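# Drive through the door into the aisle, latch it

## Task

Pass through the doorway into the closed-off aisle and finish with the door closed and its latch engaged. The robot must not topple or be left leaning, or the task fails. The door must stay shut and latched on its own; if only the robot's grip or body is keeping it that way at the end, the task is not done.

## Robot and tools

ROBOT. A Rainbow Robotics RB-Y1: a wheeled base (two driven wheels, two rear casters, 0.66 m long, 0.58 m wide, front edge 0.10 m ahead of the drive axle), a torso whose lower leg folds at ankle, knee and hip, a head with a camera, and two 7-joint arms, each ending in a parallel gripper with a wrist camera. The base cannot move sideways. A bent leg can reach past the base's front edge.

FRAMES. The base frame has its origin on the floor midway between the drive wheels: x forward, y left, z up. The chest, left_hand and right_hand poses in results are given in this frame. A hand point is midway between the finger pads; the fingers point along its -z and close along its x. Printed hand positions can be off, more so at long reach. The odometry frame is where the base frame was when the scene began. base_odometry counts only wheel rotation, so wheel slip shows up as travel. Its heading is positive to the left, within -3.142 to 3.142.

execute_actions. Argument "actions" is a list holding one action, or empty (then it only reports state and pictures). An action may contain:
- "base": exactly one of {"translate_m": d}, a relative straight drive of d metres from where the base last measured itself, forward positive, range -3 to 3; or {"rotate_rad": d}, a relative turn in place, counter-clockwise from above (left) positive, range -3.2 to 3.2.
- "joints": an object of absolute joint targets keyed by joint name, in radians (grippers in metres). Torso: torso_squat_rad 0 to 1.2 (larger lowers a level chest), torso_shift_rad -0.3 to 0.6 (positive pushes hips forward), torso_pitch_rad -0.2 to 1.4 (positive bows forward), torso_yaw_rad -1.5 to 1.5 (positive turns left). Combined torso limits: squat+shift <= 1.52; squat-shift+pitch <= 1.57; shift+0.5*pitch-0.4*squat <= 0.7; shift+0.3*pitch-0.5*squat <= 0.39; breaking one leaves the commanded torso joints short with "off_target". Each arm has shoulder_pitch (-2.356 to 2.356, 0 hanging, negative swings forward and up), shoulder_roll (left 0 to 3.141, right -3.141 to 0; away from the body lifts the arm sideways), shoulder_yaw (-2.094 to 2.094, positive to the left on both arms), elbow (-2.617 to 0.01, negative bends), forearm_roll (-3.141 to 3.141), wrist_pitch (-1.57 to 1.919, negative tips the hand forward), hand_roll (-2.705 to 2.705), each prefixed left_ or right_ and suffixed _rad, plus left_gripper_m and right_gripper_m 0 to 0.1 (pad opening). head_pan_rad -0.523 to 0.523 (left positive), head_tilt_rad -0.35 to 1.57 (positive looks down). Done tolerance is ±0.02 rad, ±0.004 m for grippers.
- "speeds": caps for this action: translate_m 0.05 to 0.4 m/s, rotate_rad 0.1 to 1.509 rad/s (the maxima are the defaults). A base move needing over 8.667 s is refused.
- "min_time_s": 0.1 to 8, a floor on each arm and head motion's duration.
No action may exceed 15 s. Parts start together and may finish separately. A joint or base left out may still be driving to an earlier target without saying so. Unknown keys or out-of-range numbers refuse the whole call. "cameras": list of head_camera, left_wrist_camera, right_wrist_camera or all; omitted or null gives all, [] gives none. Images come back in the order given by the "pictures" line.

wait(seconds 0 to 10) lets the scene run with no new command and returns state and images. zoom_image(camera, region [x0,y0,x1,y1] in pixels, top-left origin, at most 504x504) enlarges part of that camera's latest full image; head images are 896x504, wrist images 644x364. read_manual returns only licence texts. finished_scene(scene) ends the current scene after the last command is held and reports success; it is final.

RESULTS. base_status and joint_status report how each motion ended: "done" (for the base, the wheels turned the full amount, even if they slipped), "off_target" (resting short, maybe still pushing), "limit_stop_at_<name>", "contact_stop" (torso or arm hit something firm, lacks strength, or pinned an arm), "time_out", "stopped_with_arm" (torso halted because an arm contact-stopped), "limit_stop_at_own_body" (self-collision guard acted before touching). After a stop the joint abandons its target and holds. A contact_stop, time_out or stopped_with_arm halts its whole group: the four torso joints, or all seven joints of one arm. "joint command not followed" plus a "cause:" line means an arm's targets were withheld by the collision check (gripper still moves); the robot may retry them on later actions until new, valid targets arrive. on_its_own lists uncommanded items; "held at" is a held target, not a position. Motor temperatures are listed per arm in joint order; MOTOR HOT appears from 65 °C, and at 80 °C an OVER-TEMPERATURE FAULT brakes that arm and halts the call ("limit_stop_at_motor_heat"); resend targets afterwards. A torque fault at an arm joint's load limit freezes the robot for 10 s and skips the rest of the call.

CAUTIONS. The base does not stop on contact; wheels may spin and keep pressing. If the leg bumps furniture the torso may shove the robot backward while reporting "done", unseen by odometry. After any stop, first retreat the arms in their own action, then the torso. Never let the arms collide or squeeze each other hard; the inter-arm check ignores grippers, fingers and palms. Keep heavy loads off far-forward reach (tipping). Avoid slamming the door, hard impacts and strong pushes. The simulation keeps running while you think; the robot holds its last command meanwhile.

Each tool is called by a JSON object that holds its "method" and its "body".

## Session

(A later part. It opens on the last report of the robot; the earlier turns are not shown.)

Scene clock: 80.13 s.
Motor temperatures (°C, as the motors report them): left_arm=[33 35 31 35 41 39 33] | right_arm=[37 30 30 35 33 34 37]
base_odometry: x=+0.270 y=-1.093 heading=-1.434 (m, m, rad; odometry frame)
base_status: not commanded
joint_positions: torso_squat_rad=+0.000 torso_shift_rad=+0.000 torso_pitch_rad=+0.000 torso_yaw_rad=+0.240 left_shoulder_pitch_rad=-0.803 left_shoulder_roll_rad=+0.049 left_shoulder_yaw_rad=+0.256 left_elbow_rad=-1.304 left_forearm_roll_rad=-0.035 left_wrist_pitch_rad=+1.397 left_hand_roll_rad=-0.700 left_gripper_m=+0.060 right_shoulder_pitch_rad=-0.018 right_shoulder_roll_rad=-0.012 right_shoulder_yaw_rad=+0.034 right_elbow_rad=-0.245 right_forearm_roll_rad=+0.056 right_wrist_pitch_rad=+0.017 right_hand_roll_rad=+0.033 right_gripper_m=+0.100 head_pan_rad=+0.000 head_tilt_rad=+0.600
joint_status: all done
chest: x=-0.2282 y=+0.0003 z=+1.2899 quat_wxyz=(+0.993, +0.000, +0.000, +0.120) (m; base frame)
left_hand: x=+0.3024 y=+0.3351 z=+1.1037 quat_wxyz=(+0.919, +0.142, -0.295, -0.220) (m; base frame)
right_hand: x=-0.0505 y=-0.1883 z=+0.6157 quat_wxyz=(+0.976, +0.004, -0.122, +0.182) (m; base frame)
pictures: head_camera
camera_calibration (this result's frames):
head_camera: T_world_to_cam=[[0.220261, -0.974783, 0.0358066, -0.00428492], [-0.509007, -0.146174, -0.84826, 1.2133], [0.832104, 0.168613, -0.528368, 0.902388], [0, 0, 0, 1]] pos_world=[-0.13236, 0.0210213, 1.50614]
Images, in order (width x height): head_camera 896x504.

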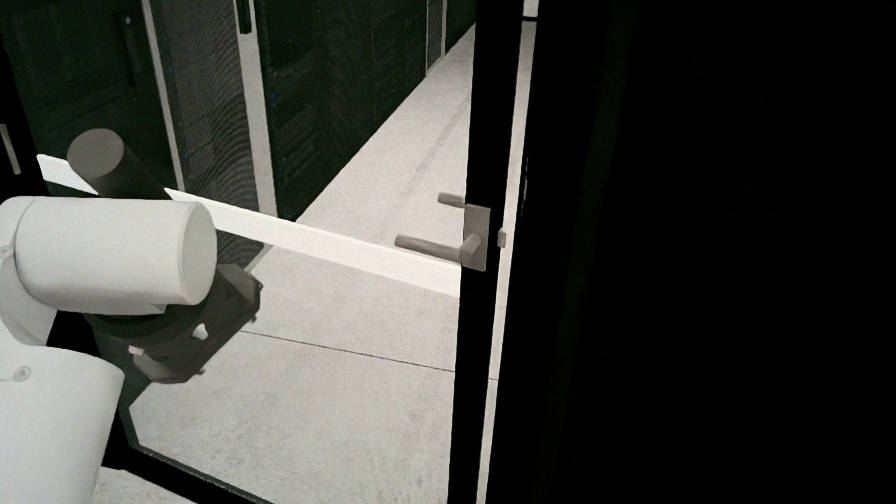

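{"method": "execute_actions", "body": {"actions": [{"base":{"translate_m":0.408},"joints":{"torso_yaw_rad":0,"left_hand_roll_rad":0.04}}], "cameras": ["head_camera"]}}

{"method": "execute_actions", "body": {"actions": [{"joints":{"torso_squat_rad":0.6}}], "cameras": []}}

{"method": "execute_actions", "body": {"actions": [{"base":{"translate_m":-0.1},"speeds":{"translate_m":0.08}}], "cameras": []}}

{"method": "execute_actions", "body": {"actions": [{"base":{"translate_m":-0.12},"joints":{"torso_squat_rad":0.5,"torso_yaw_rad":0.04,"left_hand_roll_rad":-0.25}}], "cameras": []}}

{"method": "execute_actions", "body": {"actions": [{"base":{"translate_m":-0.07},"joints":{"torso_yaw_rad":0.1,"left_hand_roll_rad":-0.4}}], "cameras": []}}

{"method": "execute_actions", "body": {"actions": [{"base":{"translate_m":-0.07},"joints":{"torso_yaw_rad":0.17,"left_hand_roll_rad":-0.55}}], "cameras": []}}

{"method": "execute_actions", "body": {"actions": [{"base":{"translate_m":-0.05},"joints":{"torso_yaw_rad":0.24,"left_hand_roll_rad":-0.7,"right_shoulder_pitch_rad":-1.5,"right_elbow_rad":-0.1,"right_gripper_m":0}}], "cameras": ["head_camera"]}}

Scene clock: 87.03 s.
Motor temperatures (°C, as the motors report them): left_arm=[33 34 31 35 40 39 33] | right_arm=[37 30 30 35 33 34 37]
base_odometry: x=+0.326 y=-1.497 heading=-1.433 (m, m, rad; odometry frame)
base_status: done
joint_positions: torso_squat_rad=+0.000 torso_shift_rad=+0.000 torso_pitch_rad=+0.000 torso_yaw_rad=+0.000 left_shoulder_pitch_rad=-0.803 left_shoulder_roll_rad=+0.050 left_shoulder_yaw_rad=+0.256 left_elbow_rad=-1.304 left_forearm_roll_rad=-0.035 left_wrist_pitch_rad=+1.397 left_hand_roll_rad=+0.040 left_gripper_m=+0.060 right_shoulder_pitch_rad=-0.018 right_shoulder_roll_rad=-0.012 right_shoulder_yaw_rad=+0.034 right_elbow_rad=-0.245 right_forearm_roll_rad=+0.056 right_wrist_pitch_rad=+0.017 right_hand_roll_rad=+0.033 right_gripper_m=+0.100 head_pan_rad=+0.000 head_tilt_rad=+0.600
joint_status: all done
chest: x=-0.2283 y=+0.0004 z=+1.2899 quat_wxyz=(+1.000, +0.000, +0.000, +0.000) (m; base frame)
left_hand: x=+0.3667 y=+0.1998 z=+1.1037 quat_wxyz=(+0.945, -0.014, -0.327, +0.015) (m; base frame)
right_hand: x=-0.1001 y=-0.2251 z=+0.6158 quat_wxyz=(+0.990, -0.010, -0.122, +0.064) (m; base frame)
pictures: head_camera
camera_calibration (this result's frames):
head_camera: T_world_to_cam=[[-0.0177231, -0.999198, 0.0358995, -0.0586089], [-0.528974, -0.0210981, -0.848376, 1.20885], [0.848453, -0.0340258, -0.528176, 0.905954], [0, 0, 0, 1]] pos_world=[-0.13025, -0.00223178, 1.50616]
Images, in order (width x height): head_camera 896x504.

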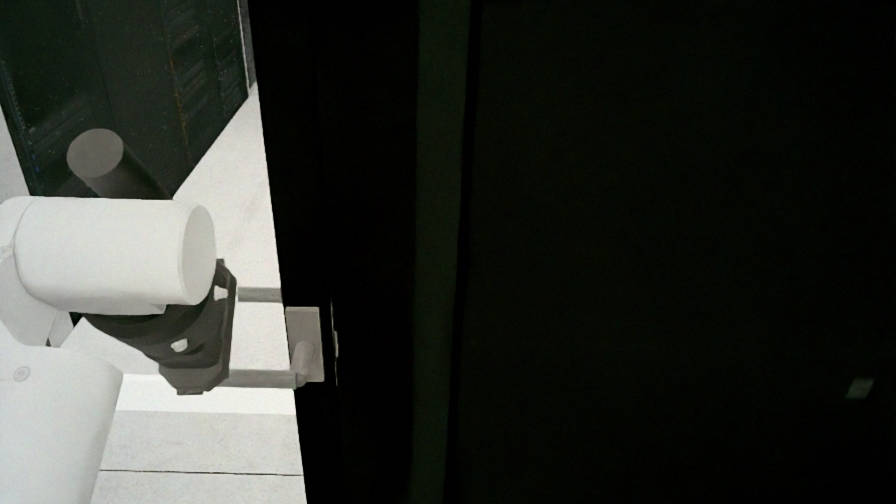

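Scene clock: 89.80 s.
Motor temperatures (°C, as the motors report them): left_arm=[33 34 31 35 40 39 33] | right_arm=[37 30 30 35 33 34 37]
base_odometry: x=+0.326 y=-1.497 heading=-1.433 (m, m, rad; odometry frame)
base_status: not commanded
joint_positions: torso_squat_rad=+0.600 torso_shift_rad=+0.000 torso_pitch_rad=-0.001 torso_yaw_rad=+0.000 left_shoulder_pitch_rad=-0.806 left_shoulder_roll_rad=+0.050 left_shoulder_yaw_rad=+0.256 left_elbow_rad=-1.306 left_forearm_roll_rad=-0.035 left_wrist_pitch_rad=+1.395 left_hand_roll_rad=+0.040 left_gripper_m=+0.061 right_shoulder_pitch_rad=-0.018 right_shoulder_roll_rad=-0.012 right_shoulder_yaw_rad=+0.034 right_elbow_rad=-0.245 right_forearm_roll_rad=+0.056 right_wrist_pitch_rad=+0.017 right_hand_roll_rad=+0.033 right_gripper_m=+0.100 head_pan_rad=+0.000 head_tilt_rad=+0.600
joint_status: all done
chest: x=-0.2285 y=+0.0004 z=+1.1677 quat_wxyz=(+1.000, +0.000, +0.000, +0.000) (m; base frame)
left_hand: x=+0.3678 y=+0.1993 z=+0.9845 quat_wxyz=(+0.944, -0.014, -0.330, +0.014) (m; base frame)
right_hand: x=-0.0999 y=-0.2251 z=+0.4936 quat_wxyz=(+0.990, -0.010, -0.122, +0.064) (m; base frame)
pictures: none
No camera images: the call's "cameras" was empty. Leave "cameras" out to get every camera's image.

Scene clock: 91.57 s.
Motor temperatures (°C, as the motors report them): left_arm=[33 34 31 35 40 39 33] | right_arm=[37 30 30 35 33 34 37]
base_odometry: x=+0.312 y=-1.398 heading=-1.434 (m, m, rad; odometry frame)
base_status: done
joint_positions: torso_squat_rad=+0.600 torso_shift_rad=+0.000 torso_pitch_rad=-0.001 torso_yaw_rad=+0.000 left_shoulder_pitch_rad=-0.804 left_shoulder_roll_rad=+0.052 left_shoulder_yaw_rad=+0.257 left_elbow_rad=-1.305 left_forearm_roll_rad=-0.036 left_wrist_pitch_rad=+1.395 left_hand_roll_rad=+0.040 left_gripper_m=+0.061 right_shoulder_pitch_rad=-0.018 right_shoulder_roll_rad=-0.012 right_shoulder_yaw_rad=+0.034 right_elbow_rad=-0.245 right_forearm_roll_rad=+0.056 right_wrist_pitch_rad=+0.017 right_hand_roll_rad=+0.033 right_gripper_m=+0.100 head_pan_rad=+0.000 head_tilt_rad=+0.600
joint_status: not commanded
chest: x=-0.2282 y=+0.0005 z=+1.1677 quat_wxyz=(+1.000, +0.000, +0.000, +0.000) (m; base frame)
left_hand: x=+0.3677 y=+0.2016 z=+0.9836 quat_wxyz=(+0.944, -0.013, -0.329, +0.016) (m; base frame)
right_hand: x=-0.1001 y=-0.2251 z=+0.4936 quat_wxyz=(+0.990, -0.010, -0.122, +0.064) (m; base frame)
pictures: none
No camera images: the call's "cameras" was empty. Leave "cameras" out to get every camera's image.

Scene clock: 93.60 s.
Motor temperatures (°C, as the motors report them): left_arm=[33 34 31 35 40 39 33] | right_arm=[37 30 30 35 33 34 37]
base_odometry: x=+0.296 y=-1.280 heading=-1.433 (m, m, rad; odometry frame)
base_status: done
joint_positions: torso_squat_rad=+0.500 torso_shift_rad=+0.000 torso_pitch_rad=+0.000 torso_yaw_rad=+0.040 left_shoulder_pitch_rad=-0.803 left_shoulder_roll_rad=+0.050 left_shoulder_yaw_rad=+0.257 left_elbow_rad=-1.304 left_forearm_roll_rad=-0.036 left_wrist_pitch_rad=+1.397 left_hand_roll_rad=-0.250 left_gripper_m=+0.060 right_shoulder_pitch_rad=-0.018 right_shoulder_roll_rad=-0.012 right_shoulder_yaw_rad=+0.034 right_elbow_rad=-0.245 right_forearm_roll_rad=+0.056 right_wrist_pitch_rad=+0.017 right_hand_roll_rad=+0.033 right_gripper_m=+0.100 head_pan_rad=+0.000 head_tilt_rad=+0.600
joint_status: all done
chest: x=-0.2283 y=+0.0004 z=+1.2042 quat_wxyz=(+1.000, +0.000, +0.000, +0.020) (m; base frame)
left_hand: x=+0.3583 y=+0.2239 z=+1.0181 quat_wxyz=(+0.939, +0.040, -0.325, -0.103) (m; base frame)
right_hand: x=-0.0913 y=-0.2198 z=+0.5301 quat_wxyz=(+0.989, -0.008, -0.122, +0.084) (m; base frame)
pictures: none
No camera images: the call's "cameras" was empty. Leave "cameras" out to get every camera's image.

Scene clock: 94.97 s.
Motor temperatures (°C, as the motors report them): left_arm=[33 34 31 35 40 39 33] | right_arm=[37 30 30 35 33 34 37]
base_odometry: x=+0.286 y=-1.210 heading=-1.432 (m, m, rad; odometry frame)
base_status: done
joint_positions: torso_squat_rad=+0.500 torso_shift_rad=+0.000 torso_pitch_rad=-0.001 torso_yaw_rad=+0.100 left_shoulder_pitch_rad=-0.803 left_shoulder_roll_rad=+0.050 left_shoulder_yaw_rad=+0.257 left_elbow_rad=-1.304 left_forearm_roll_rad=-0.036 left_wrist_pitch_rad=+1.397 left_hand_roll_rad=-0.400 left_gripper_m=+0.060 right_shoulder_pitch_rad=-0.018 right_shoulder_roll_rad=-0.012 right_shoulder_yaw_rad=+0.034 right_elbow_rad=-0.245 right_forearm_roll_rad=+0.056 right_wrist_pitch_rad=+0.017 right_hand_roll_rad=+0.033 right_gripper_m=+0.100 head_pan_rad=+0.000 head_tilt_rad=+0.600
joint_status: all done
chest: x=-0.2284 y=+0.0004 z=+1.2042 quat_wxyz=(+0.999, +0.000, +0.000, +0.050) (m; base frame)
left_hand: x=+0.3437 y=+0.2585 z=+1.0181 quat_wxyz=(+0.934, +0.074, -0.319, -0.145) (m; base frame)
right_hand: x=-0.0784 y=-0.2112 z=+0.5301 quat_wxyz=(+0.986, -0.004, -0.122, +0.114) (m; base frame)
pictures: none
No camera images: the call's "cameras" was empty. Leave "cameras" out to get every camera's image.

Scene clock: 96.13 s.
Motor temperatures (°C, as the motors report them): left_arm=[33 34 31 35 40 39 33] | right_arm=[37 30 30 35 33 34 37]
base_odometry: x=+0.277 y=-1.141 heading=-1.431 (m, m, rad; odometry frame)
base_status: done
joint_positions: torso_squat_rad=+0.500 torso_shift_rad=+0.000 torso_pitch_rad=-0.001 torso_yaw_rad=+0.170 left_shoulder_pitch_rad=-0.803 left_shoulder_roll_rad=+0.050 left_shoulder_yaw_rad=+0.257 left_elbow_rad=-1.304 left_forearm_roll_rad=-0.036 left_wrist_pitch_rad=+1.397 left_hand_roll_rad=-0.550 left_gripper_m=+0.060 right_shoulder_pitch_rad=-0.018 right_shoulder_roll_rad=-0.012 right_shoulder_yaw_rad=+0.034 right_elbow_rad=-0.245 right_forearm_roll_rad=+0.056 right_wrist_pitch_rad=+0.017 right_hand_roll_rad=+0.033 right_gripper_m=+0.100 head_pan_rad=+0.000 head_tilt_rad=+0.600
joint_status: all done
chest: x=-0.2284 y=+0.0004 z=+1.2042 quat_wxyz=(+0.996, +0.000, +0.000, +0.085) (m; base frame)
left_hand: x=+0.3242 y=+0.2978 z=+1.0180 quat_wxyz=(+0.927, +0.108, -0.309, -0.182) (m; base frame)
right_hand: x=-0.0640 y=-0.2003 z=+0.5301 quat_wxyz=(+0.981, +0.000, -0.122, +0.148) (m; base frame)
pictures: none
No camera images: the call's "cameras" was empty. Leave "cameras" out to get every camera's image.

Scene clock: 98.27 s.
Motor temperatures (°C, as the motors report them): left_arm=[33 34 31 35 40 39 33] | right_arm=[37 30 30 35 33 34 37]
base_odometry: x=+0.270 y=-1.091 heading=-1.430 (m, m, rad; odometry frame)
base_status: done
joint_positions: torso_squat_rad=+0.500 torso_shift_rad=+0.000 torso_pitch_rad=-0.001 torso_yaw_rad=+0.240 left_shoulder_pitch_rad=-0.803 left_shoulder_roll_rad=+0.050 left_shoulder_yaw_rad=+0.256 left_elbow_rad=-1.304 left_forearm_roll_rad=-0.036 left_wrist_pitch_rad=+1.397 left_hand_roll_rad=-0.700 left_gripper_m=+0.060 right_shoulder_pitch_rad=-1.501 right_shoulder_roll_rad=-0.012 right_shoulder_yaw_rad=+0.034 right_elbow_rad=-0.100 right_forearm_roll_rad=+0.056 right_wrist_pitch_rad=+0.017 right_hand_roll_rad=+0.033 right_gripper_m=+0.000 head_pan_rad=+0.000 head_tilt_rad=+0.600
joint_status: all done
chest: x=-0.2283 y=+0.0004 z=+1.2042 quat_wxyz=(+0.993, +0.000, +0.000, +0.120) (m; base frame)
left_hand: x=+0.3021 y=+0.3357 z=+1.0179 quat_wxyz=(+0.919, +0.142, -0.295, -0.219) (m; base frame)
right_hand: x=+0.4688 y=+0.1878 z=+1.1925 quat_wxyz=(+0.651, +0.045, -0.670, +0.353) (m; base frame)
pictures: head_camera
camera_calibration (this result's frames):
head_camera: T_world_to_cam=[[0.220377, -0.97475, 0.0360072, -0.00133072], [-0.508773, -0.146365, -0.848367, 1.14075], [0.832216, 0.168641, -0.528182, 0.856984], [0, 0, 0, 1]] pos_world=[-0.132518, 0.0211464, 1.42047]
Images, in order (width x height): head_camera 896x504.

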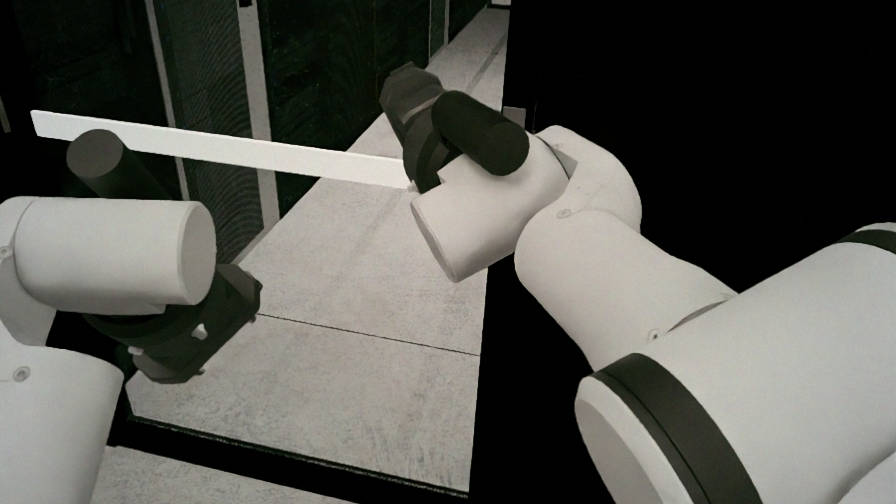

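Slipped off; retry with less yaw.

{"method": "execute_actions", "body": {"actions": [{"base":{"translate_m":0.412},"speeds":{"translate_m":0.12},"joints":{"torso_squat_rad":0,"torso_yaw_rad":-0.03,"left_hand_roll_rad":0.04,"right_shoulder_pitch_rad":0}}], "cameras": []}}

{"method": "execute_actions", "body": {"actions": [{"joints":{"torso_squat_rad":0.6}}], "cameras": []}}

{"method": "execute_actions", "body": {"actions": [{"base":{"translate_m":-0.1},"speeds":{"translate_m":0.08}}], "cameras": []}}

{"method": "execute_actions", "body": {"actions": [{"joints":{"torso_squat_rad":0.53,"left_hand_roll_rad":-0.1}}], "cameras": ["left_wrist_camera"]}}

{"method": "execute_actions", "body": {"actions": [{"base":{"translate_m":-0.12},"joints":{"torso_yaw_rad":0.0,"left_hand_roll_rad":-0.25}}], "cameras": ["left_wrist_camera"]}}

{"method": "execute_actions", "body": {"actions": [{"base":{"translate_m":-0.07},"joints":{"torso_yaw_rad":0.07,"left_hand_roll_rad":-0.4}}], "cameras": []}}

{"method": "execute_actions", "body": {"actions": [{"base":{"translate_m":-0.07},"joints":{"torso_yaw_rad":0.15,"left_hand_roll_rad":-0.55}}], "cameras": []}}

{"method": "execute_actions", "body": {"actions": [{"base":{"translate_m":-0.05},"joints":{"torso_yaw_rad":0.23,"left_hand_roll_rad":-0.7,"right_shoulder_pitch_rad":-1.6,"right_shoulder_roll_rad":-0.12}}], "cameras": ["head_camera"]}}

Scene clock: 106.20 s.
Motor temperatures (°C, as the motors report them): left_arm=[33 34 31 36 40 39 33] | right_arm=[37 30 30 36 33 34 37]
base_odometry: x=+0.327 y=-1.499 heading=-1.429 (m, m, rad; odometry frame)
base_status: done
joint_positions: torso_squat_rad=+0.000 torso_shift_rad=+0.000 torso_pitch_rad=+0.000 torso_yaw_rad=-0.030 left_shoulder_pitch_rad=-0.803 left_shoulder_roll_rad=+0.050 left_shoulder_yaw_rad=+0.256 left_elbow_rad=-1.304 left_forearm_roll_rad=-0.036 left_wrist_pitch_rad=+1.397 left_hand_roll_rad=+0.040 left_gripper_m=+0.060 right_shoulder_pitch_rad=+0.000 right_shoulder_roll_rad=-0.012 right_shoulder_yaw_rad=+0.034 right_elbow_rad=-0.100 right_forearm_roll_rad=+0.056 right_wrist_pitch_rad=+0.017 right_hand_roll_rad=+0.033 right_gripper_m=+0.000 head_pan_rad=+0.000 head_tilt_rad=+0.600
joint_status: all done
chest: x=-0.2283 y=+0.0004 z=+1.2899 quat_wxyz=(+1.000, +0.000, +0.000, -0.015) (m; base frame)
left_hand: x=+0.3724 y=+0.1821 z=+1.1037 quat_wxyz=(+0.945, -0.019, -0.327, +0.001) (m; base frame)
right_hand: x=-0.1901 y=-0.2296 z=+0.6066 quat_wxyz=(+0.998, -0.009, -0.041, +0.046) (m; base frame)
pictures: none
No camera images: the call's "cameras" was empty. Leave "cameras" out to get every camera's image.

Scene clock: 109.03 s.
Motor temperatures (°C, as the motors report them): left_arm=[33 34 31 36 40 39 33] | right_arm=[37 30 30 35 33 34 37]
base_odometry: x=+0.327 y=-1.499 heading=-1.429 (m, m, rad; odometry frame)
base_status: not commanded
joint_positions: torso_squat_rad=+0.600 torso_shift_rad=+0.000 torso_pitch_rad=-0.001 torso_yaw_rad=-0.030 left_shoulder_pitch_rad=-0.807 left_shoulder_roll_rad=+0.050 left_shoulder_yaw_rad=+0.256 left_elbow_rad=-1.306 left_forearm_roll_rad=-0.036 left_wrist_pitch_rad=+1.395 left_hand_roll_rad=+0.040 left_gripper_m=+0.062 right_shoulder_pitch_rad=+0.000 right_shoulder_roll_rad=-0.012 right_shoulder_yaw_rad=+0.034 right_elbow_rad=-0.100 right_forearm_roll_rad=+0.056 right_wrist_pitch_rad=+0.017 right_hand_roll_rad=+0.033 right_gripper_m=+0.000 head_pan_rad=+0.000 head_tilt_rad=+0.600
joint_status: all done
chest: x=-0.2285 y=+0.0004 z=+1.1677 quat_wxyz=(+1.000, +0.000, -0.001, -0.015) (m; base frame)
left_hand: x=+0.3738 y=+0.1816 z=+0.9854 quat_wxyz=(+0.944, -0.019, -0.331, +0.000) (m; base frame)
right_hand: x=-0.1899 y=-0.2296 z=+0.4844 quat_wxyz=(+0.998, -0.009, -0.041, +0.046) (m; base frame)
pictures: none
No camera images: the call's "cameras" was empty. Leave "cameras" out to get every camera's image.

Scene clock: 110.80 s.
Motor temperatures (°C, as the motors report them): left_arm=[33 34 31 35 40 39 33] | right_arm=[37 30 30 35 33 34 37]
base_odometry: x=+0.313 y=-1.400 heading=-1.430 (m, m, rad; odometry frame)
base_status: done
joint_positions: torso_squat_rad=+0.600 torso_shift_rad=+0.000 torso_pitch_rad=-0.001 torso_yaw_rad=-0.030 left_shoulder_pitch_rad=-0.804 left_shoulder_roll_rad=+0.054 left_shoulder_yaw_rad=+0.258 left_elbow_rad=-1.306 left_forearm_roll_rad=-0.037 left_wrist_pitch_rad=+1.395 left_hand_roll_rad=+0.040 left_gripper_m=+0.062 right_shoulder_pitch_rad=+0.000 right_shoulder_roll_rad=-0.012 right_shoulder_yaw_rad=+0.034 right_elbow_rad=-0.100 right_forearm_roll_rad=+0.056 right_wrist_pitch_rad=+0.017 right_hand_roll_rad=+0.033 right_gripper_m=+0.000 head_pan_rad=+0.000 head_tilt_rad=+0.600
joint_status: not commanded
chest: x=-0.2283 y=+0.0006 z=+1.1677 quat_wxyz=(+1.000, -0.001, +0.000, -0.015) (m; base frame)
left_hand: x=+0.3736 y=+0.1853 z=+0.9838 quat_wxyz=(+0.944, -0.017, -0.329, +0.003) (m; base frame)
right_hand: x=-0.1899 y=-0.2295 z=+0.4844 quat_wxyz=(+0.998, -0.009, -0.041, +0.046) (m; base frame)
pictures: none
No camera images: the call's "cameras" was empty. Leave "cameras" out to get every camera's image.

Scene clock: 111.77 s.
Motor temperatures (°C, as the motors report them): left_arm=[33 34 31 35 40 39 33] | right_arm=[37 30 30 35 33 34 37]
base_odometry: x=+0.313 y=-1.400 heading=-1.430 (m, m, rad; odometry frame)
base_status: not commanded
joint_positions: torso_squat_rad=+0.530 torso_shift_rad=+0.000 torso_pitch_rad=-0.001 torso_yaw_rad=-0.030 left_shoulder_pitch_rad=-0.807 left_shoulder_roll_rad=+0.053 left_shoulder_yaw_rad=+0.258 left_elbow_rad=-1.306 left_forearm_roll_rad=-0.036 left_wrist_pitch_rad=+1.395 left_hand_roll_rad=-0.100 left_gripper_m=+0.062 right_shoulder_pitch_rad=+0.000 right_shoulder_roll_rad=-0.012 right_shoulder_yaw_rad=+0.034 right_elbow_rad=-0.100 right_forearm_roll_rad=+0.056 right_wrist_pitch_rad=+0.017 right_hand_roll_rad=+0.033 right_gripper_m=+0.000 head_pan_rad=+0.000 head_tilt_rad=+0.600
joint_status: all done
chest: x=-0.2282 y=+0.0006 z=+1.1939 quat_wxyz=(+1.000, -0.001, +0.000, -0.015) (m; base frame)
left_hand: x=+0.3743 y=+0.1842 z=+1.0116 quat_wxyz=(+0.941, +0.006, -0.331, -0.064) (m; base frame)
right_hand: x=-0.1899 y=-0.2295 z=+0.5107 quat_wxyz=(+0.998, -0.009, -0.041, +0.046) (m; base frame)
pictures: left_wrist_camera
camera_calibration (this result's frames):
left_wrist_camera: T_world_to_cam=[[0.768353, -0.0954507, 0.632869, -0.909621], [-0.476275, -0.745815, 0.465749, -0.124574], [0.427547, -0.659279, -0.61851, 0.674838], [0, 0, 0, 1]] pos_world=[0.351054, 0.265174, 1.05109]
Images, in order (width x height): left_wrist_camera 644x364.

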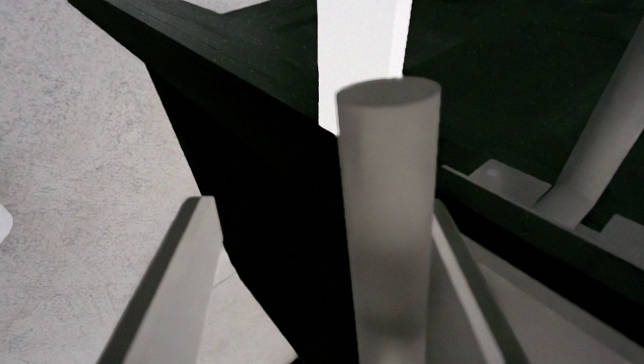

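Scene clock: 113.30 s.
Motor temperatures (°C, as the motors report them): left_arm=[33 34 31 35 40 39 33] | right_arm=[37 30 30 35 33 34 37]
base_odometry: x=+0.297 y=-1.282 heading=-1.431 (m, m, rad; odometry frame)
base_status: done
joint_positions: torso_squat_rad=+0.530 torso_shift_rad=+0.000 torso_pitch_rad=-0.001 torso_yaw_rad=+0.000 left_shoulder_pitch_rad=-0.806 left_shoulder_roll_rad=+0.051 left_shoulder_yaw_rad=+0.257 left_elbow_rad=-1.306 left_forearm_roll_rad=-0.036 left_wrist_pitch_rad=+1.395 left_hand_roll_rad=-0.250 left_gripper_m=+0.061 right_shoulder_pitch_rad=+0.000 right_shoulder_roll_rad=-0.012 right_shoulder_yaw_rad=+0.034 right_elbow_rad=-0.100 right_forearm_roll_rad=+0.056 right_wrist_pitch_rad=+0.017 right_hand_roll_rad=+0.033 right_gripper_m=+0.000 head_pan_rad=+0.000 head_tilt_rad=+0.600
joint_status: all done
chest: x=-0.2284 y=+0.0004 z=+1.1939 quat_wxyz=(+1.000, +0.000, +0.000, +0.000) (m; base frame)
left_hand: x=+0.3681 y=+0.2005 z=+1.0111 quat_wxyz=(+0.936, +0.035, -0.329, -0.121) (m; base frame)
right_hand: x=-0.1831 y=-0.2283 z=+0.5106 quat_wxyz=(+0.997, -0.008, -0.041, +0.061) (m; base frame)
pictures: left_wrist_camera
camera_calibration (this result's frames):
left_wrist_camera: T_world_to_cam=[[0.752776, -0.221914, 0.619744, -0.858678], [-0.543895, -0.740019, 0.395664, -0.0205416], [0.370819, -0.634922, -0.677766, 0.76381], [0, 0, 0, 1]] pos_world=[0.351984, 0.279206, 1.05797]
Images, in order (width x height): left_wrist_camera 644x364.

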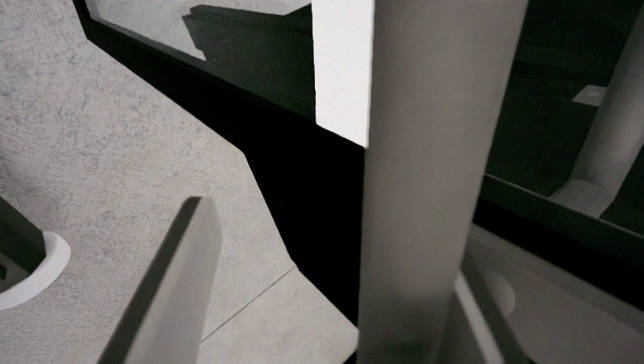

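Scene clock: 114.47 s.
Motor temperatures (°C, as the motors report them): left_arm=[33 34 31 35 40 39 33] | right_arm=[37 30 30 35 33 34 37]
base_odometry: x=+0.287 y=-1.213 heading=-1.430 (m, m, rad; odometry frame)
base_status: done
joint_positions: torso_squat_rad=+0.530 torso_shift_rad=+0.000 torso_pitch_rad=-0.001 torso_yaw_rad=+0.070 left_shoulder_pitch_rad=-0.806 left_shoulder_roll_rad=+0.050 left_shoulder_yaw_rad=+0.256 left_elbow_rad=-1.306 left_forearm_roll_rad=-0.035 left_wrist_pitch_rad=+1.395 left_hand_roll_rad=-0.400 left_gripper_m=+0.061 right_shoulder_pitch_rad=+0.000 right_shoulder_roll_rad=-0.012 right_shoulder_yaw_rad=+0.034 right_elbow_rad=-0.100 right_forearm_roll_rad=+0.056 right_wrist_pitch_rad=+0.017 right_hand_roll_rad=+0.033 right_gripper_m=+0.000 head_pan_rad=+0.000 head_tilt_rad=+0.600
joint_status: all done
chest: x=-0.2283 y=+0.0004 z=+1.1939 quat_wxyz=(+0.999, +0.000, +0.000, +0.035) (m; base frame)
left_hand: x=+0.3526 y=+0.2406 z=+1.0106 quat_wxyz=(+0.930, +0.070, -0.323, -0.159) (m; base frame)
right_hand: x=-0.1674 y=-0.2246 z=+0.5106 quat_wxyz=(+0.994, -0.007, -0.041, +0.096) (m; base frame)
pictures: none
No camera images: the call's "cameras" was empty. Leave "cameras" out to get every camera's image.

Scene clock: 115.63 s.
Motor temperatures (°C, as the motors report them): left_arm=[33 34 31 35 40 39 33] | right_arm=[37 30 30 35 33 34 37]
base_odometry: x=+0.277 y=-1.143 heading=-1.429 (m, m, rad; odometry frame)
base_status: done
joint_positions: torso_squat_rad=+0.530 torso_shift_rad=+0.000 torso_pitch_rad=-0.001 torso_yaw_rad=+0.150 left_shoulder_pitch_rad=-0.806 left_shoulder_roll_rad=+0.050 left_shoulder_yaw_rad=+0.256 left_elbow_rad=-1.305 left_forearm_roll_rad=-0.035 left_wrist_pitch_rad=+1.396 left_hand_roll_rad=-0.550 left_gripper_m=+0.061 right_shoulder_pitch_rad=+0.000 right_shoulder_roll_rad=-0.012 right_shoulder_yaw_rad=+0.034 right_elbow_rad=-0.100 right_forearm_roll_rad=+0.056 right_wrist_pitch_rad=+0.017 right_hand_roll_rad=+0.033 right_gripper_m=+0.000 head_pan_rad=+0.000 head_tilt_rad=+0.600
joint_status: all done
chest: x=-0.2283 y=+0.0003 z=+1.1939 quat_wxyz=(+0.997, +0.000, +0.000, +0.075) (m; base frame)
left_hand: x=+0.3314 y=+0.2858 z=+1.0102 quat_wxyz=(+0.924, +0.106, -0.312, -0.192) (m; base frame)
right_hand: x=-0.1496 y=-0.2191 z=+0.5106 quat_wxyz=(+0.990, -0.005, -0.042, +0.136) (m; base frame)
pictures: none
No camera images: the call's "cameras" was empty. Leave "cameras" out to get every camera's image.

Scene clock: 117.97 s.
Motor temperatures (°C, as the motors report them): left_arm=[33 34 31 35 40 39 33] | right_arm=[37 30 30 36 33 34 37]
base_odometry: x=+0.270 y=-1.094 heading=-1.429 (m, m, rad; odometry frame)
base_status: done
joint_positions: torso_squat_rad=+0.530 torso_shift_rad=+0.000 torso_pitch_rad=-0.001 torso_yaw_rad=+0.230 left_shoulder_pitch_rad=-0.806 left_shoulder_roll_rad=+0.050 left_shoulder_yaw_rad=+0.256 left_elbow_rad=-1.306 left_forearm_roll_rad=-0.035 left_wrist_pitch_rad=+1.395 left_hand_roll_rad=-0.700 left_gripper_m=+0.061 right_shoulder_pitch_rad=-1.601 right_shoulder_roll_rad=-0.120 right_shoulder_yaw_rad=+0.034 right_elbow_rad=-0.100 right_forearm_roll_rad=+0.056 right_wrist_pitch_rad=+0.017 right_hand_roll_rad=+0.033 right_gripper_m=+0.000 head_pan_rad=+0.000 head_tilt_rad=+0.600
joint_status: all done
chest: x=-0.2283 y=+0.0003 z=+1.1939 quat_wxyz=(+0.993, +0.000, +0.000, +0.115) (m; base frame)
left_hand: x=+0.3070 y=+0.3296 z=+1.0106 quat_wxyz=(+0.917, +0.141, -0.298, -0.224) (m; base frame)
right_hand: x=+0.5014 y=+0.1372 z=+1.2777 quat_wxyz=(+0.619, +0.006, -0.717, +0.320) (m; base frame)
pictures: head_camera
camera_calibration (this result's frames):
head_camera: T_world_to_cam=[[0.210408, -0.976958, 0.0357888, -0.00310423], [-0.510162, -0.140955, -0.848449, 1.13177], [0.833944, 0.160262, -0.528065, 0.851759], [0, 0, 0, 1]] pos_world=[-0.132281, 0.0199908, 1.41014]
Images, in order (width x height): head_camera 896x504.

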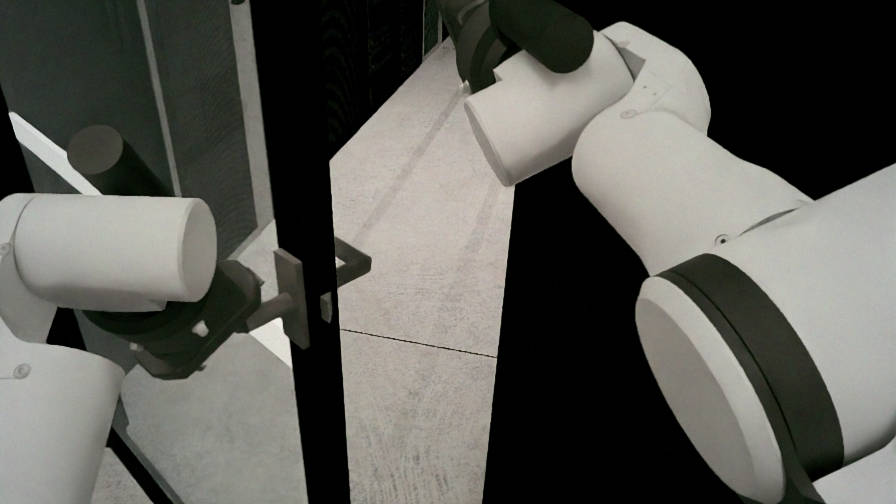

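{"method": "execute_actions", "body": {"actions": [{"joints":{"right_shoulder_roll_rad":0,"right_forearm_roll_rad":1.2,"right_wrist_pitch_rad":-0.4}}], "cameras": []}}

{"method": "execute_actions", "body": {"actions": [{"joints":{"torso_squat_rad":0}}], "cameras": []}}

{"method": "execute_actions", "body": {"actions": [{"joints":{"left_shoulder_pitch_rad":0.3,"left_elbow_rad":-2.5,"left_wrist_pitch_rad":-0.7,"left_shoulder_yaw_rad":0},"min_time_s":2}], "cameras": ["head_camera"]}}

{"method": "execute_actions", "body": {"actions": [{"base":{"rotate_rad":0.8},"speeds":{"rotate_rad":0.2}}], "cameras": ["head_camera"]}}

Scene clock: 122.07 s.
Motor temperatures (°C, as the motors report them): left_arm=[33 34 31 35 40 39 33] | right_arm=[38 31 30 36 33 34 37]
base_odometry: x=+0.270 y=-1.094 heading=-1.429 (m, m, rad; odometry frame)
base_status: not commanded
joint_positions: torso_squat_rad=+0.530 torso_shift_rad=+0.000 torso_pitch_rad=-0.001 torso_yaw_rad=+0.230 left_shoulder_pitch_rad=-0.806 left_shoulder_roll_rad=+0.051 left_shoulder_yaw_rad=+0.256 left_elbow_rad=-1.306 left_forearm_roll_rad=-0.035 left_wrist_pitch_rad=+1.396 left_hand_roll_rad=-0.700 left_gripper_m=+0.060 right_shoulder_pitch_rad=-1.600 right_shoulder_roll_rad=-0.051 right_shoulder_yaw_rad=+0.033 right_elbow_rad=-0.100 right_forearm_roll_rad=+0.965 right_wrist_pitch_rad=-0.279 right_hand_roll_rad=+0.032 right_gripper_m=+0.000 head_pan_rad=+0.000 head_tilt_rad=+0.600
joint_status: right_shoulder_roll_rad contact_stop (moved +0.069 of +0.120); right_forearm_roll_rad contact_stop_at_right_shoulder_roll_rad (moved +0.909 of +1.144); right_wrist_pitch_rad contact_stop (moved -0.296 of -0.417)
on_its_own: right_shoulder_roll_rad is held at -0.048, not at your +0.000, since a contact_stop; right_forearm_roll_rad is held at +0.965, not at your +1.200, since a contact_stop; right_wrist_pitch_rad is held at -0.280, not at your -0.400, since a contact_stop
chest: x=-0.2285 y=-0.0001 z=+1.1939 quat_wxyz=(+0.993, +0.000, -0.001, +0.115) (m; base frame)
left_hand: x=+0.3067 y=+0.3299 z=+1.0111 quat_wxyz=(+0.917, +0.142, -0.298, -0.224) (m; base frame)
right_hand: x=+0.4357 y=+0.2286 z=+1.2776 quat_wxyz=(+0.303, -0.202, -0.707, +0.606) (m; base frame)
pictures: none
No camera images: the call's "cameras" was empty. Leave "cameras" out to get every camera's image.

not run: a stop came earlier in this reply.

not run: a stop came earlier in this reply.

not run: a stop came earlier in this reply.

{"method": "execute_actions", "body": {"actions": [{"joints":{"torso_squat_rad":0}}], "cameras": []}}

{"method": "execute_actions", "body": {"actions": [{"joints":{"left_shoulder_pitch_rad":0.3,"left_elbow_rad":-2.5,"left_wrist_pitch_rad":-0.7,"left_shoulder_yaw_rad":0},"min_time_s":2}], "cameras": ["head_camera"]}}

{"method": "execute_actions", "body": {"actions": [{"base":{"rotate_rad":0.8},"speeds":{"rotate_rad":0.2}}], "cameras": ["head_camera"]}}

Scene clock: 127.23 s.
Motor temperatures (°C, as the motors report them): left_arm=[33 34 31 35 40 39 33] | right_arm=[38 31 30 36 33 34 37]
base_odometry: x=+0.270 y=-1.094 heading=-1.429 (m, m, rad; odometry frame)
base_status: not commanded
joint_positions: torso_squat_rad=+0.000 torso_shift_rad=+0.000 torso_pitch_rad=+0.000 torso_yaw_rad=+0.230 left_shoulder_pitch_rad=-0.803 left_shoulder_roll_rad=+0.050 left_shoulder_yaw_rad=+0.256 left_elbow_rad=-1.304 left_forearm_roll_rad=-0.035 left_wrist_pitch_rad=+1.397 left_hand_roll_rad=-0.700 left_gripper_m=+0.060 right_shoulder_pitch_rad=-1.599 right_shoulder_roll_rad=-0.050 right_shoulder_yaw_rad=+0.033 right_elbow_rad=-0.099 right_forearm_roll_rad=+0.965 right_wrist_pitch_rad=-0.279 right_hand_roll_rad=+0.032 right_gripper_m=+0.000 head_pan_rad=+0.000 head_tilt_rad=+0.600
joint_status: all done
on_its_own: right_shoulder_roll_rad is held at -0.048, not at your +0.000, since a contact_stop; right_forearm_roll_rad is held at +0.965, not at your +1.200, since a contact_stop; right_wrist_pitch_rad is held at -0.280, not at your -0.400, since a contact_stop
chest: x=-0.2277 y=+0.0002 z=+1.2899 quat_wxyz=(+0.993, +0.000, +0.000, +0.115) (m; base frame)
left_hand: x=+0.3060 y=+0.3302 z=+1.1035 quat_wxyz=(+0.918, +0.140, -0.295, -0.224) (m; base frame)
right_hand: x=+0.4364 y=+0.2292 z=+1.3714 quat_wxyz=(+0.304, -0.201, -0.706, +0.607) (m; base frame)
pictures: none
No camera images: the call's "cameras" was empty. Leave "cameras" out to get every camera's image.

Scene clock: 129.53 s.
Motor temperatures (°C, as the motors report them): left_arm=[33 34 31 35 40 39 33] | right_arm=[38 31 30 36 33 34 37]
base_odometry: x=+0.270 y=-1.094 heading=-1.429 (m, m, rad; odometry frame)
base_status: not commanded
joint_positions: torso_squat_rad=+0.000 torso_shift_rad=+0.000 torso_pitch_rad=+0.000 torso_yaw_rad=+0.230 left_shoulder_pitch_rad=+0.300 left_shoulder_roll_rad=+0.050 left_shoulder_yaw_rad=+0.000 left_elbow_rad=-2.500 left_forearm_roll_rad=-0.035 left_wrist_pitch_rad=-0.700 left_hand_roll_rad=-0.700 left_gripper_m=+0.060 right_shoulder_pitch_rad=-1.599 right_shoulder_roll_rad=-0.050 right_shoulder_yaw_rad=+0.033 right_elbow_rad=-0.099 right_forearm_roll_rad=+0.965 right_wrist_pitch_rad=-0.279 right_hand_roll_rad=+0.032 right_gripper_m=+0.000 head_pan_rad=+0.000 head_tilt_rad=+0.600
joint_status: all done
on_its_own: right_shoulder_roll_rad is held at -0.048, not at your +0.000, since a contact_stop; right_forearm_roll_rad is held at +0.965, not at your +1.200, since a contact_stop; right_wrist_pitch_rad is held at -0.280, not at your -0.400, since a contact_stop
chest: x=-0.2278 y=+0.0002 z=+1.2899 quat_wxyz=(+0.993, +0.000, +0.000, +0.115) (m; base frame)
left_hand: x=-0.0588 y=+0.2756 z=+1.4500 quat_wxyz=(+0.101, +0.497, -0.859, -0.064) (m; base frame)
right_hand: x=+0.4363 y=+0.2292 z=+1.3713 quat_wxyz=(+0.304, -0.201, -0.706, +0.607) (m; base frame)
pictures: head_camera
camera_calibration (this result's frames):
head_camera: T_world_to_cam=[[0.210336, -0.976985, 0.035477, -0.00636054], [-0.511055, -0.140816, -0.847935, 1.21263], [0.833416, 0.160221, -0.528912, 0.903022], [0, 0, 0, 1]] pos_world=[-0.131533, 0.0198615, 1.50608]
Images, in order (width x height): head_camera 896x504.

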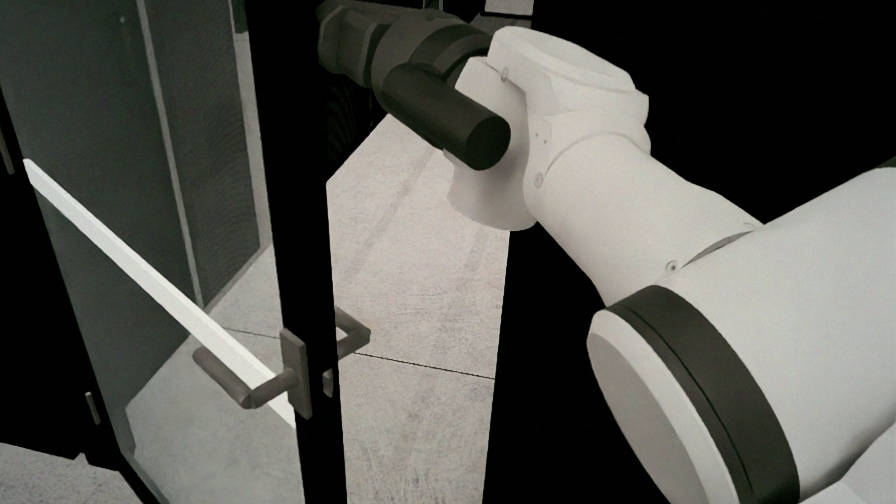

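Scene clock: 142.53 s.
Motor temperatures (°C, as the motors report them): left_arm=[33 34 31 35 40 38 33] | right_arm=[39 31 30 37 33 43 37]
TORQUE FAULT: right_wrist_pitch_rad reached its load limit. The robot stopped for 10 seconds, dropped its targets and accepts commands again. The stop added 9.2 s to the call and to motion_time.
base_odometry: x=+0.270 y=-1.094 heading=-0.856 (m, m, rad; odometry frame)
base_status: rotate_rad torque_fault (by the wheels' count: +0.573 of +0.800)
joint_positions: torso_squat_rad=-0.001 torso_shift_rad=+0.002 torso_pitch_rad=+0.003 torso_yaw_rad=+0.229 left_shoulder_pitch_rad=+0.300 left_shoulder_roll_rad=+0.050 left_shoulder_yaw_rad=+0.000 left_elbow_rad=-2.500 left_forearm_roll_rad=-0.035 left_wrist_pitch_rad=-0.700 left_hand_roll_rad=-0.700 left_gripper_m=+0.060 right_shoulder_pitch_rad=-1.599 right_shoulder_roll_rad=-0.069 right_shoulder_yaw_rad=+0.030 right_elbow_rad=-0.099 right_forearm_roll_rad=+0.964 right_wrist_pitch_rad=-0.271 right_hand_roll_rad=+0.032 right_gripper_m=+0.000 head_pan_rad=+0.000 head_tilt_rad=+0.600
joint_status: not commanded
on_its_own: right_shoulder_roll_rad is held at -0.059, not at your +0.000, since a contact_stop; right_forearm_roll_rad is held at +0.964, not at your +1.200, since a contact_stop; right_wrist_pitch_rad is held at -0.275, not at your -0.400, since a contact_stop
chest: x=-0.2255 y=+0.0006 z=+1.2899 quat_wxyz=(+0.993, +0.000, +0.002, +0.114) (m; base frame)
left_hand: x=-0.0560 y=+0.2760 z=+1.4493 quat_wxyz=(+0.102, +0.497, -0.859, -0.065) (m; base frame)
right_hand: x=+0.4481 y=+0.2171 z=+1.3738 quat_wxyz=(+0.312, -0.210, -0.705, +0.602) (m; base frame)
pictures: head_camera
camera_calibration (this result's frames):
head_camera: T_world_to_cam=[[0.210192, -0.97702, 0.0353598, -0.00632306], [-0.513727, -0.141149, -0.846264, 1.21111], [0.831808, 0.159713, -0.53159, 0.904124], [0, 0, 0, 1]] pos_world=[-0.128551, 0.0203681, 1.50576]
Images, in order (width x height): head_camera 896x504.

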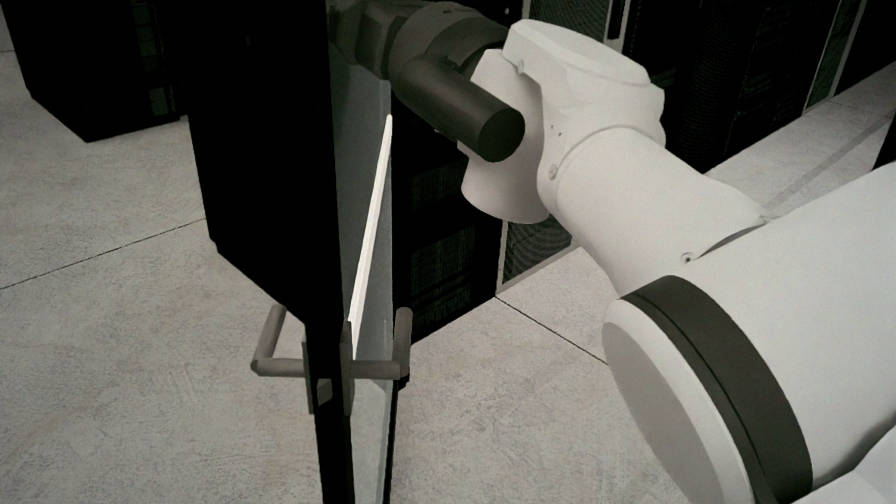

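{"method": "execute_actions", "body": {"actions": [{"joints":{"torso_shift_rad":0.25,"right_wrist_pitch_rad":0.1}}], "cameras": []}}

{"method": "execute_actions", "body": {"actions": [{"joints":{"torso_yaw_rad":0.5,"left_shoulder_pitch_rad":0.9}}], "cameras": []}}

{"method": "execute_actions", "body": {"actions": [{"joints":{"torso_yaw_rad":0.75,"head_tilt_rad":0.9}}], "cameras": ["head_camera"]}}

Scene clock: 145.60 s.
Motor temperatures (°C, as the motors report them): left_arm=[33 34 31 35 40 38 33] | right_arm=[40 32 30 37 33 44 37]
base_odometry: x=+0.270 y=-1.094 heading=-0.856 (m, m, rad; odometry frame)
base_status: not commanded
joint_positions: torso_squat_rad=+0.000 torso_shift_rad=+0.004 torso_pitch_rad=+0.006 torso_yaw_rad=+0.229 left_shoulder_pitch_rad=+0.300 left_shoulder_roll_rad=+0.050 left_shoulder_yaw_rad=+0.000 left_elbow_rad=-2.500 left_forearm_roll_rad=-0.035 left_wrist_pitch_rad=-0.700 left_hand_roll_rad=-0.700 left_gripper_m=+0.060 right_shoulder_pitch_rad=-1.601 right_shoulder_roll_rad=-0.062 right_shoulder_yaw_rad=+0.031 right_elbow_rad=-0.100 right_forearm_roll_rad=+0.964 right_wrist_pitch_rad=+0.101 right_hand_roll_rad=+0.032 right_gripper_m=+0.000 head_pan_rad=+0.000 head_tilt_rad=+0.600
joint_status: torso_shift_rad contact_stop (moved +0.002 of +0.248); the others done
on_its_own: torso_shift_rad is held at +0.004, not at your +0.250, since a contact_stop; right_shoulder_roll_rad is held at -0.059, not at your +0.000, since a contact_stop; right_forearm_roll_rad is held at +0.964, not at your +1.200, since a contact_stop
chest: x=-0.2235 y=+0.0000 z=+1.2899 quat_wxyz=(+0.993, +0.000, +0.003, +0.114) (m; base frame)
left_hand: x=-0.0534 y=+0.2752 z=+1.4491 quat_wxyz=(+0.103, +0.497, -0.859, -0.066) (m; base frame)
right_hand: x=+0.4966 y=+0.1539 z=+1.3520 quat_wxyz=(+0.437, -0.313, -0.632, +0.558) (m; base frame)
pictures: none
No camera images: the call's "cameras" was empty. Leave "cameras" out to get every camera's image.

not run: a stop came earlier in this reply.

not run: a stop came earlier in this reply.

{"method": "execute_actions", "body": {"actions": [{"joints":{"torso_shift_rad":0.2}}], "cameras": ["head_camera"]}}

{"method": "execute_actions", "body": {"actions": [{"joints":{"torso_yaw_rad":0.5,"left_shoulder_pitch_rad":0.9}}], "cameras": []}}

{"method": "execute_actions", "body": {"actions": [{"joints":{"torso_yaw_rad":0.8,"head_tilt_rad":0.9}}], "cameras": ["head_camera"]}}

Scene clock: 149.47 s.
Motor temperatures (°C, as the motors report them): left_arm=[33 34 31 35 40 38 33] | right_arm=[40 31 30 37 33 42 37]
base_odometry: x=+0.270 y=-1.094 heading=-0.856 (m, m, rad; odometry frame)
base_status: not commanded
joint_positions: torso_squat_rad=+0.000 torso_shift_rad=+0.200 torso_pitch_rad=+0.006 torso_yaw_rad=+0.229 left_shoulder_pitch_rad=+0.300 left_shoulder_roll_rad=+0.050 left_shoulder_yaw_rad=+0.000 left_elbow_rad=-2.500 left_forearm_roll_rad=-0.035 left_wrist_pitch_rad=-0.700 left_hand_roll_rad=-0.700 left_gripper_m=+0.060 right_shoulder_pitch_rad=-1.600 right_shoulder_roll_rad=-0.062 right_shoulder_yaw_rad=+0.031 right_elbow_rad=-0.100 right_forearm_roll_rad=+0.964 right_wrist_pitch_rad=+0.101 right_hand_roll_rad=+0.032 right_gripper_m=+0.000 head_pan_rad=+0.000 head_tilt_rad=+0.600
joint_status: all done
on_its_own: right_shoulder_roll_rad is held at -0.059, not at your +0.000, since a contact_stop; right_forearm_roll_rad is held at +0.964, not at your +1.200, since a contact_stop
chest: x=-0.0871 y=+0.0000 z=+1.2760 quat_wxyz=(+0.993, +0.000, +0.003, +0.114) (m; base frame)
left_hand: x=+0.0830 y=+0.2752 z=+1.4351 quat_wxyz=(+0.103, +0.497, -0.859, -0.066) (m; base frame)
right_hand: x=+0.6332 y=+0.1537 z=+1.3379 quat_wxyz=(+0.437, -0.313, -0.632, +0.558) (m; base frame)
pictures: head_camera
camera_calibration (this result's frames):
head_camera: T_world_to_cam=[[0.209538, -0.977206, 0.0341017, -0.0339043], [-0.515962, -0.140126, -0.845073, 1.2686], [0.830588, 0.15948, -0.533563, 0.784095], [0, 0, 0, 1]] pos_world=[0.0103924, 0.0195851, 1.49158]
Images, in order (width x height): head_camera 896x504.

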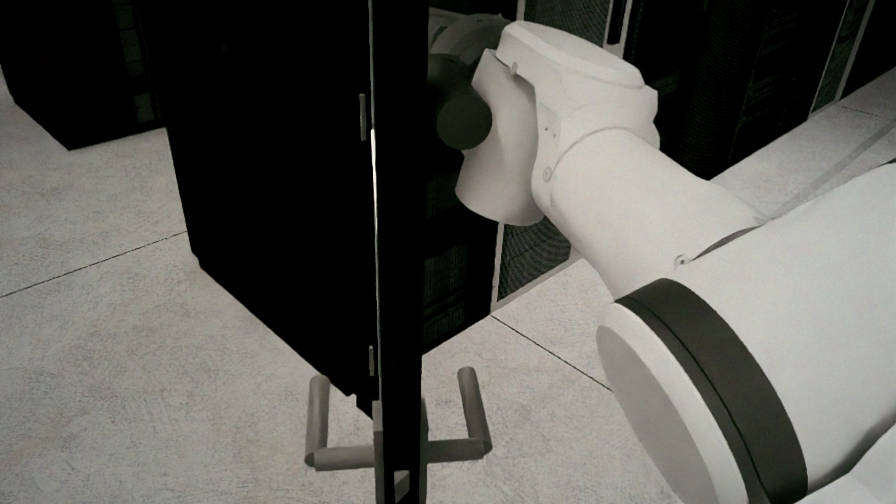

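Scene clock: 150.73 s.
Motor temperatures (°C, as the motors report them): left_arm=[33 34 31 36 40 38 33] | right_arm=[40 31 30 37 33 42 37]
base_odometry: x=+0.270 y=-1.094 heading=-0.856 (m, m, rad; odometry frame)
base_status: not commanded
joint_positions: torso_squat_rad=+0.000 torso_shift_rad=+0.200 torso_pitch_rad=+0.006 torso_yaw_rad=+0.241 left_shoulder_pitch_rad=+0.900 left_shoulder_roll_rad=+0.050 left_shoulder_yaw_rad=+0.000 left_elbow_rad=-2.500 left_forearm_roll_rad=-0.035 left_wrist_pitch_rad=-0.700 left_hand_roll_rad=-0.700 left_gripper_m=+0.060 right_shoulder_pitch_rad=-1.600 right_shoulder_roll_rad=-0.063 right_shoulder_yaw_rad=+0.031 right_elbow_rad=-0.099 right_forearm_roll_rad=+0.964 right_wrist_pitch_rad=+0.101 right_hand_roll_rad=+0.032 right_gripper_m=+0.000 head_pan_rad=+0.000 head_tilt_rad=+0.600
joint_status: torso_yaw_rad contact_stop (moved +0.012 of +0.271); the others done
on_its_own: torso_yaw_rad is held at +0.241, not at your +0.500, since a contact_stop; right_shoulder_roll_rad is held at -0.059, not at your +0.000, since a contact_stop; right_forearm_roll_rad is held at +0.964, not at your +1.200, since a contact_stop
chest: x=-0.0870 y=+0.0000 z=+1.2760 quat_wxyz=(+0.993, +0.000, +0.003, +0.120) (m; base frame)
left_hand: x=+0.0684 y=+0.3242 z=+1.3029 quat_wxyz=(+0.370, +0.542, -0.744, -0.131) (m; base frame)
right_hand: x=+0.6315 y=+0.1620 z=+1.3375 quat_wxyz=(+0.434, -0.309, -0.633, +0.561) (m; base frame)
pictures: none
No camera images: the call's "cameras" was empty. Leave "cameras" out to get every camera's image.

not run: a stop came earlier in this reply.

{"method": "execute_actions", "body": {"actions": [{"base":{"rotate_rad":0.55},"speeds":{"rotate_rad":0.12},"joints":{"left_elbow_rad":-0.3,"left_shoulder_pitch_rad":0.1,"left_wrist_pitch_rad":0}}], "cameras": ["head_camera"]}}

{"method": "execute_actions", "body": {"actions": [{"base":{"translate_m":0.3},"speeds":{"translate_m":0.06},"joints":{"head_tilt_rad":0.9}}], "cameras": ["head_camera"]}}

Scene clock: 157.50 s.
Motor temperatures (°C, as the motors report them): left_arm=[33 34 31 35 40 38 33] | right_arm=[40 31 30 37 33 41 37]
base_odometry: x=+0.270 y=-1.094 heading=-0.307 (m, m, rad; odometry frame)
base_status: done
joint_positions: torso_squat_rad=+0.000 torso_shift_rad=+0.200 torso_pitch_rad=+0.006 torso_yaw_rad=+0.241 left_shoulder_pitch_rad=+0.100 left_shoulder_roll_rad=+0.050 left_shoulder_yaw_rad=+0.000 left_elbow_rad=-0.300 left_forearm_roll_rad=-0.035 left_wrist_pitch_rad=+0.000 left_hand_roll_rad=-0.700 left_gripper_m=+0.060 right_shoulder_pitch_rad=-1.600 right_shoulder_roll_rad=-0.061 right_shoulder_yaw_rad=+0.031 right_elbow_rad=-0.100 right_forearm_roll_rad=+0.964 right_wrist_pitch_rad=+0.101 right_hand_roll_rad=+0.032 right_gripper_m=+0.000 head_pan_rad=+0.000 head_tilt_rad=+0.600
joint_status: all done
on_its_own: torso_yaw_rad is held at +0.241, not at your +0.500, since a contact_stop; right_shoulder_roll_rad is held at -0.059, not at your +0.000, since a contact_stop; right_forearm_roll_rad is held at +0.964, not at your +1.200, since a contact_stop
chest: x=-0.0871 y=+0.0000 z=+1.2760 quat_wxyz=(+0.993, +0.000, +0.003, +0.120) (m; base frame)
left_hand: x=-0.0828 y=+0.2708 z=+0.5966 quat_wxyz=(+0.967, +0.071, -0.075, -0.232) (m; base frame)
right_hand: x=+0.6309 y=+0.1630 z=+1.3376 quat_wxyz=(+0.434, -0.308, -0.634, +0.561) (m; base frame)
pictures: head_camera
camera_calibration (this result's frames):
head_camera: T_world_to_cam=[[0.221525, -0.974562, 0.0339874, -0.0327374], [-0.514196, -0.146353, -0.845094, 1.26876], [0.82857, 0.169733, -0.533537, 0.783919], [0, 0, 0, 1]] pos_world=[0.0101127, 0.0207251, 1.49159]
Images, in order (width x height): head_camera 896x504.

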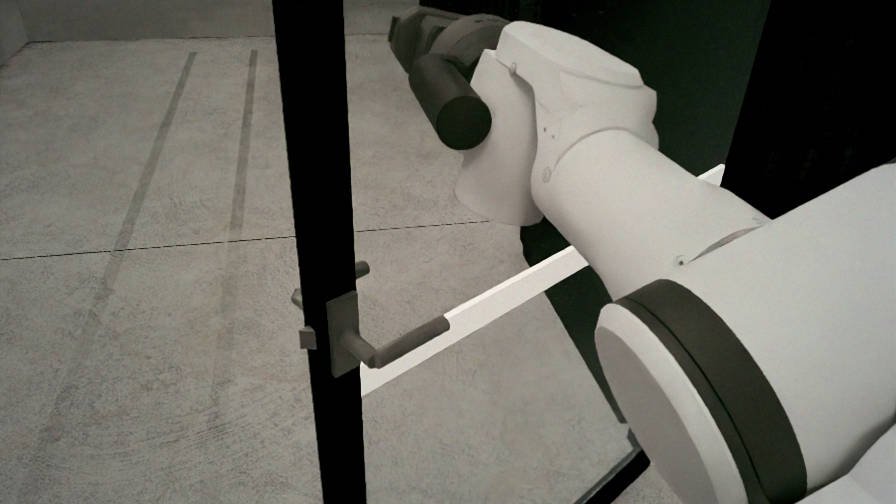

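Scene clock: 163.27 s.
Motor temperatures (°C, as the motors report them): left_arm=[33 34 31 35 40 38 33] | right_arm=[40 31 30 37 33 40 37]
base_odometry: x=+0.556 y=-1.185 heading=-0.307 (m, m, rad; odometry frame)
base_status: done
joint_positions: torso_squat_rad=+0.000 torso_shift_rad=+0.200 torso_pitch_rad=+0.006 torso_yaw_rad=+0.241 left_shoulder_pitch_rad=+0.100 left_shoulder_roll_rad=+0.050 left_shoulder_yaw_rad=+0.000 left_elbow_rad=-0.300 left_forearm_roll_rad=-0.035 left_wrist_pitch_rad=+0.000 left_hand_roll_rad=-0.700 left_gripper_m=+0.060 right_shoulder_pitch_rad=-1.601 right_shoulder_roll_rad=-0.059 right_shoulder_yaw_rad=+0.031 right_elbow_rad=-0.100 right_forearm_roll_rad=+0.964 right_wrist_pitch_rad=+0.100 right_hand_roll_rad=+0.032 right_gripper_m=+0.000 head_pan_rad=+0.000 head_tilt_rad=+0.900
joint_status: all done
on_its_own: torso_yaw_rad is held at +0.241, not at your +0.500, since a contact_stop; right_shoulder_roll_rad is held at -0.059, not at your +0.000, since a contact_stop; right_forearm_roll_rad is held at +0.964, not at your +1.200, since a contact_stop
chest: x=-0.0874 y=+0.0002 z=+1.2760 quat_wxyz=(+0.993, +0.000, +0.003, +0.120) (m; base frame)
left_hand: x=-0.0827 y=+0.2709 z=+0.5965 quat_wxyz=(+0.967, +0.071, -0.075, -0.232) (m; base frame)
right_hand: x=+0.6297 y=+0.1649 z=+1.3378 quat_wxyz=(+0.433, -0.308, -0.634, +0.562) (m; base frame)
pictures: head_camera
camera_calibration (this result's frames):
head_camera: T_world_to_cam=[[0.232539, -0.971851, 0.0378379, -0.0374109], [-0.733187, -0.200729, -0.649727, 0.966388], [0.639033, 0.123344, -0.759226, 1.10525], [0, 0, 0, 1]] pos_world=[0.0109505, 0.0212977, 1.46844]
Images, in order (width x height): head_camera 896x504.

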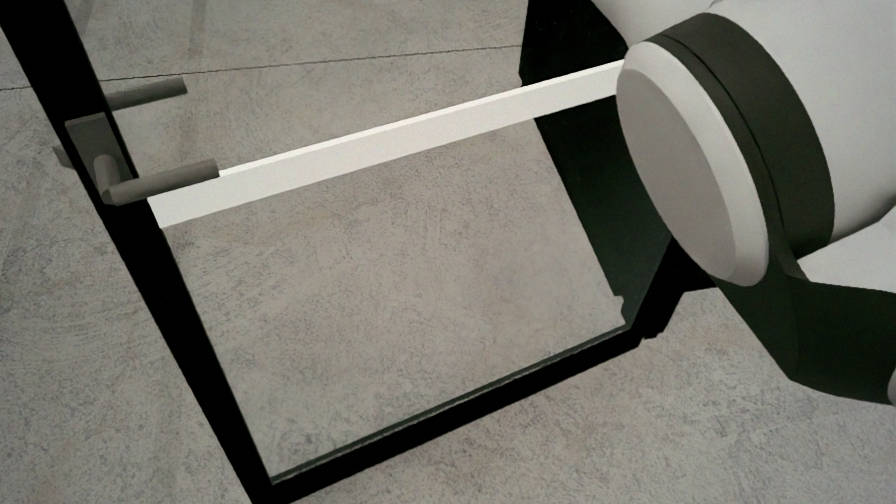

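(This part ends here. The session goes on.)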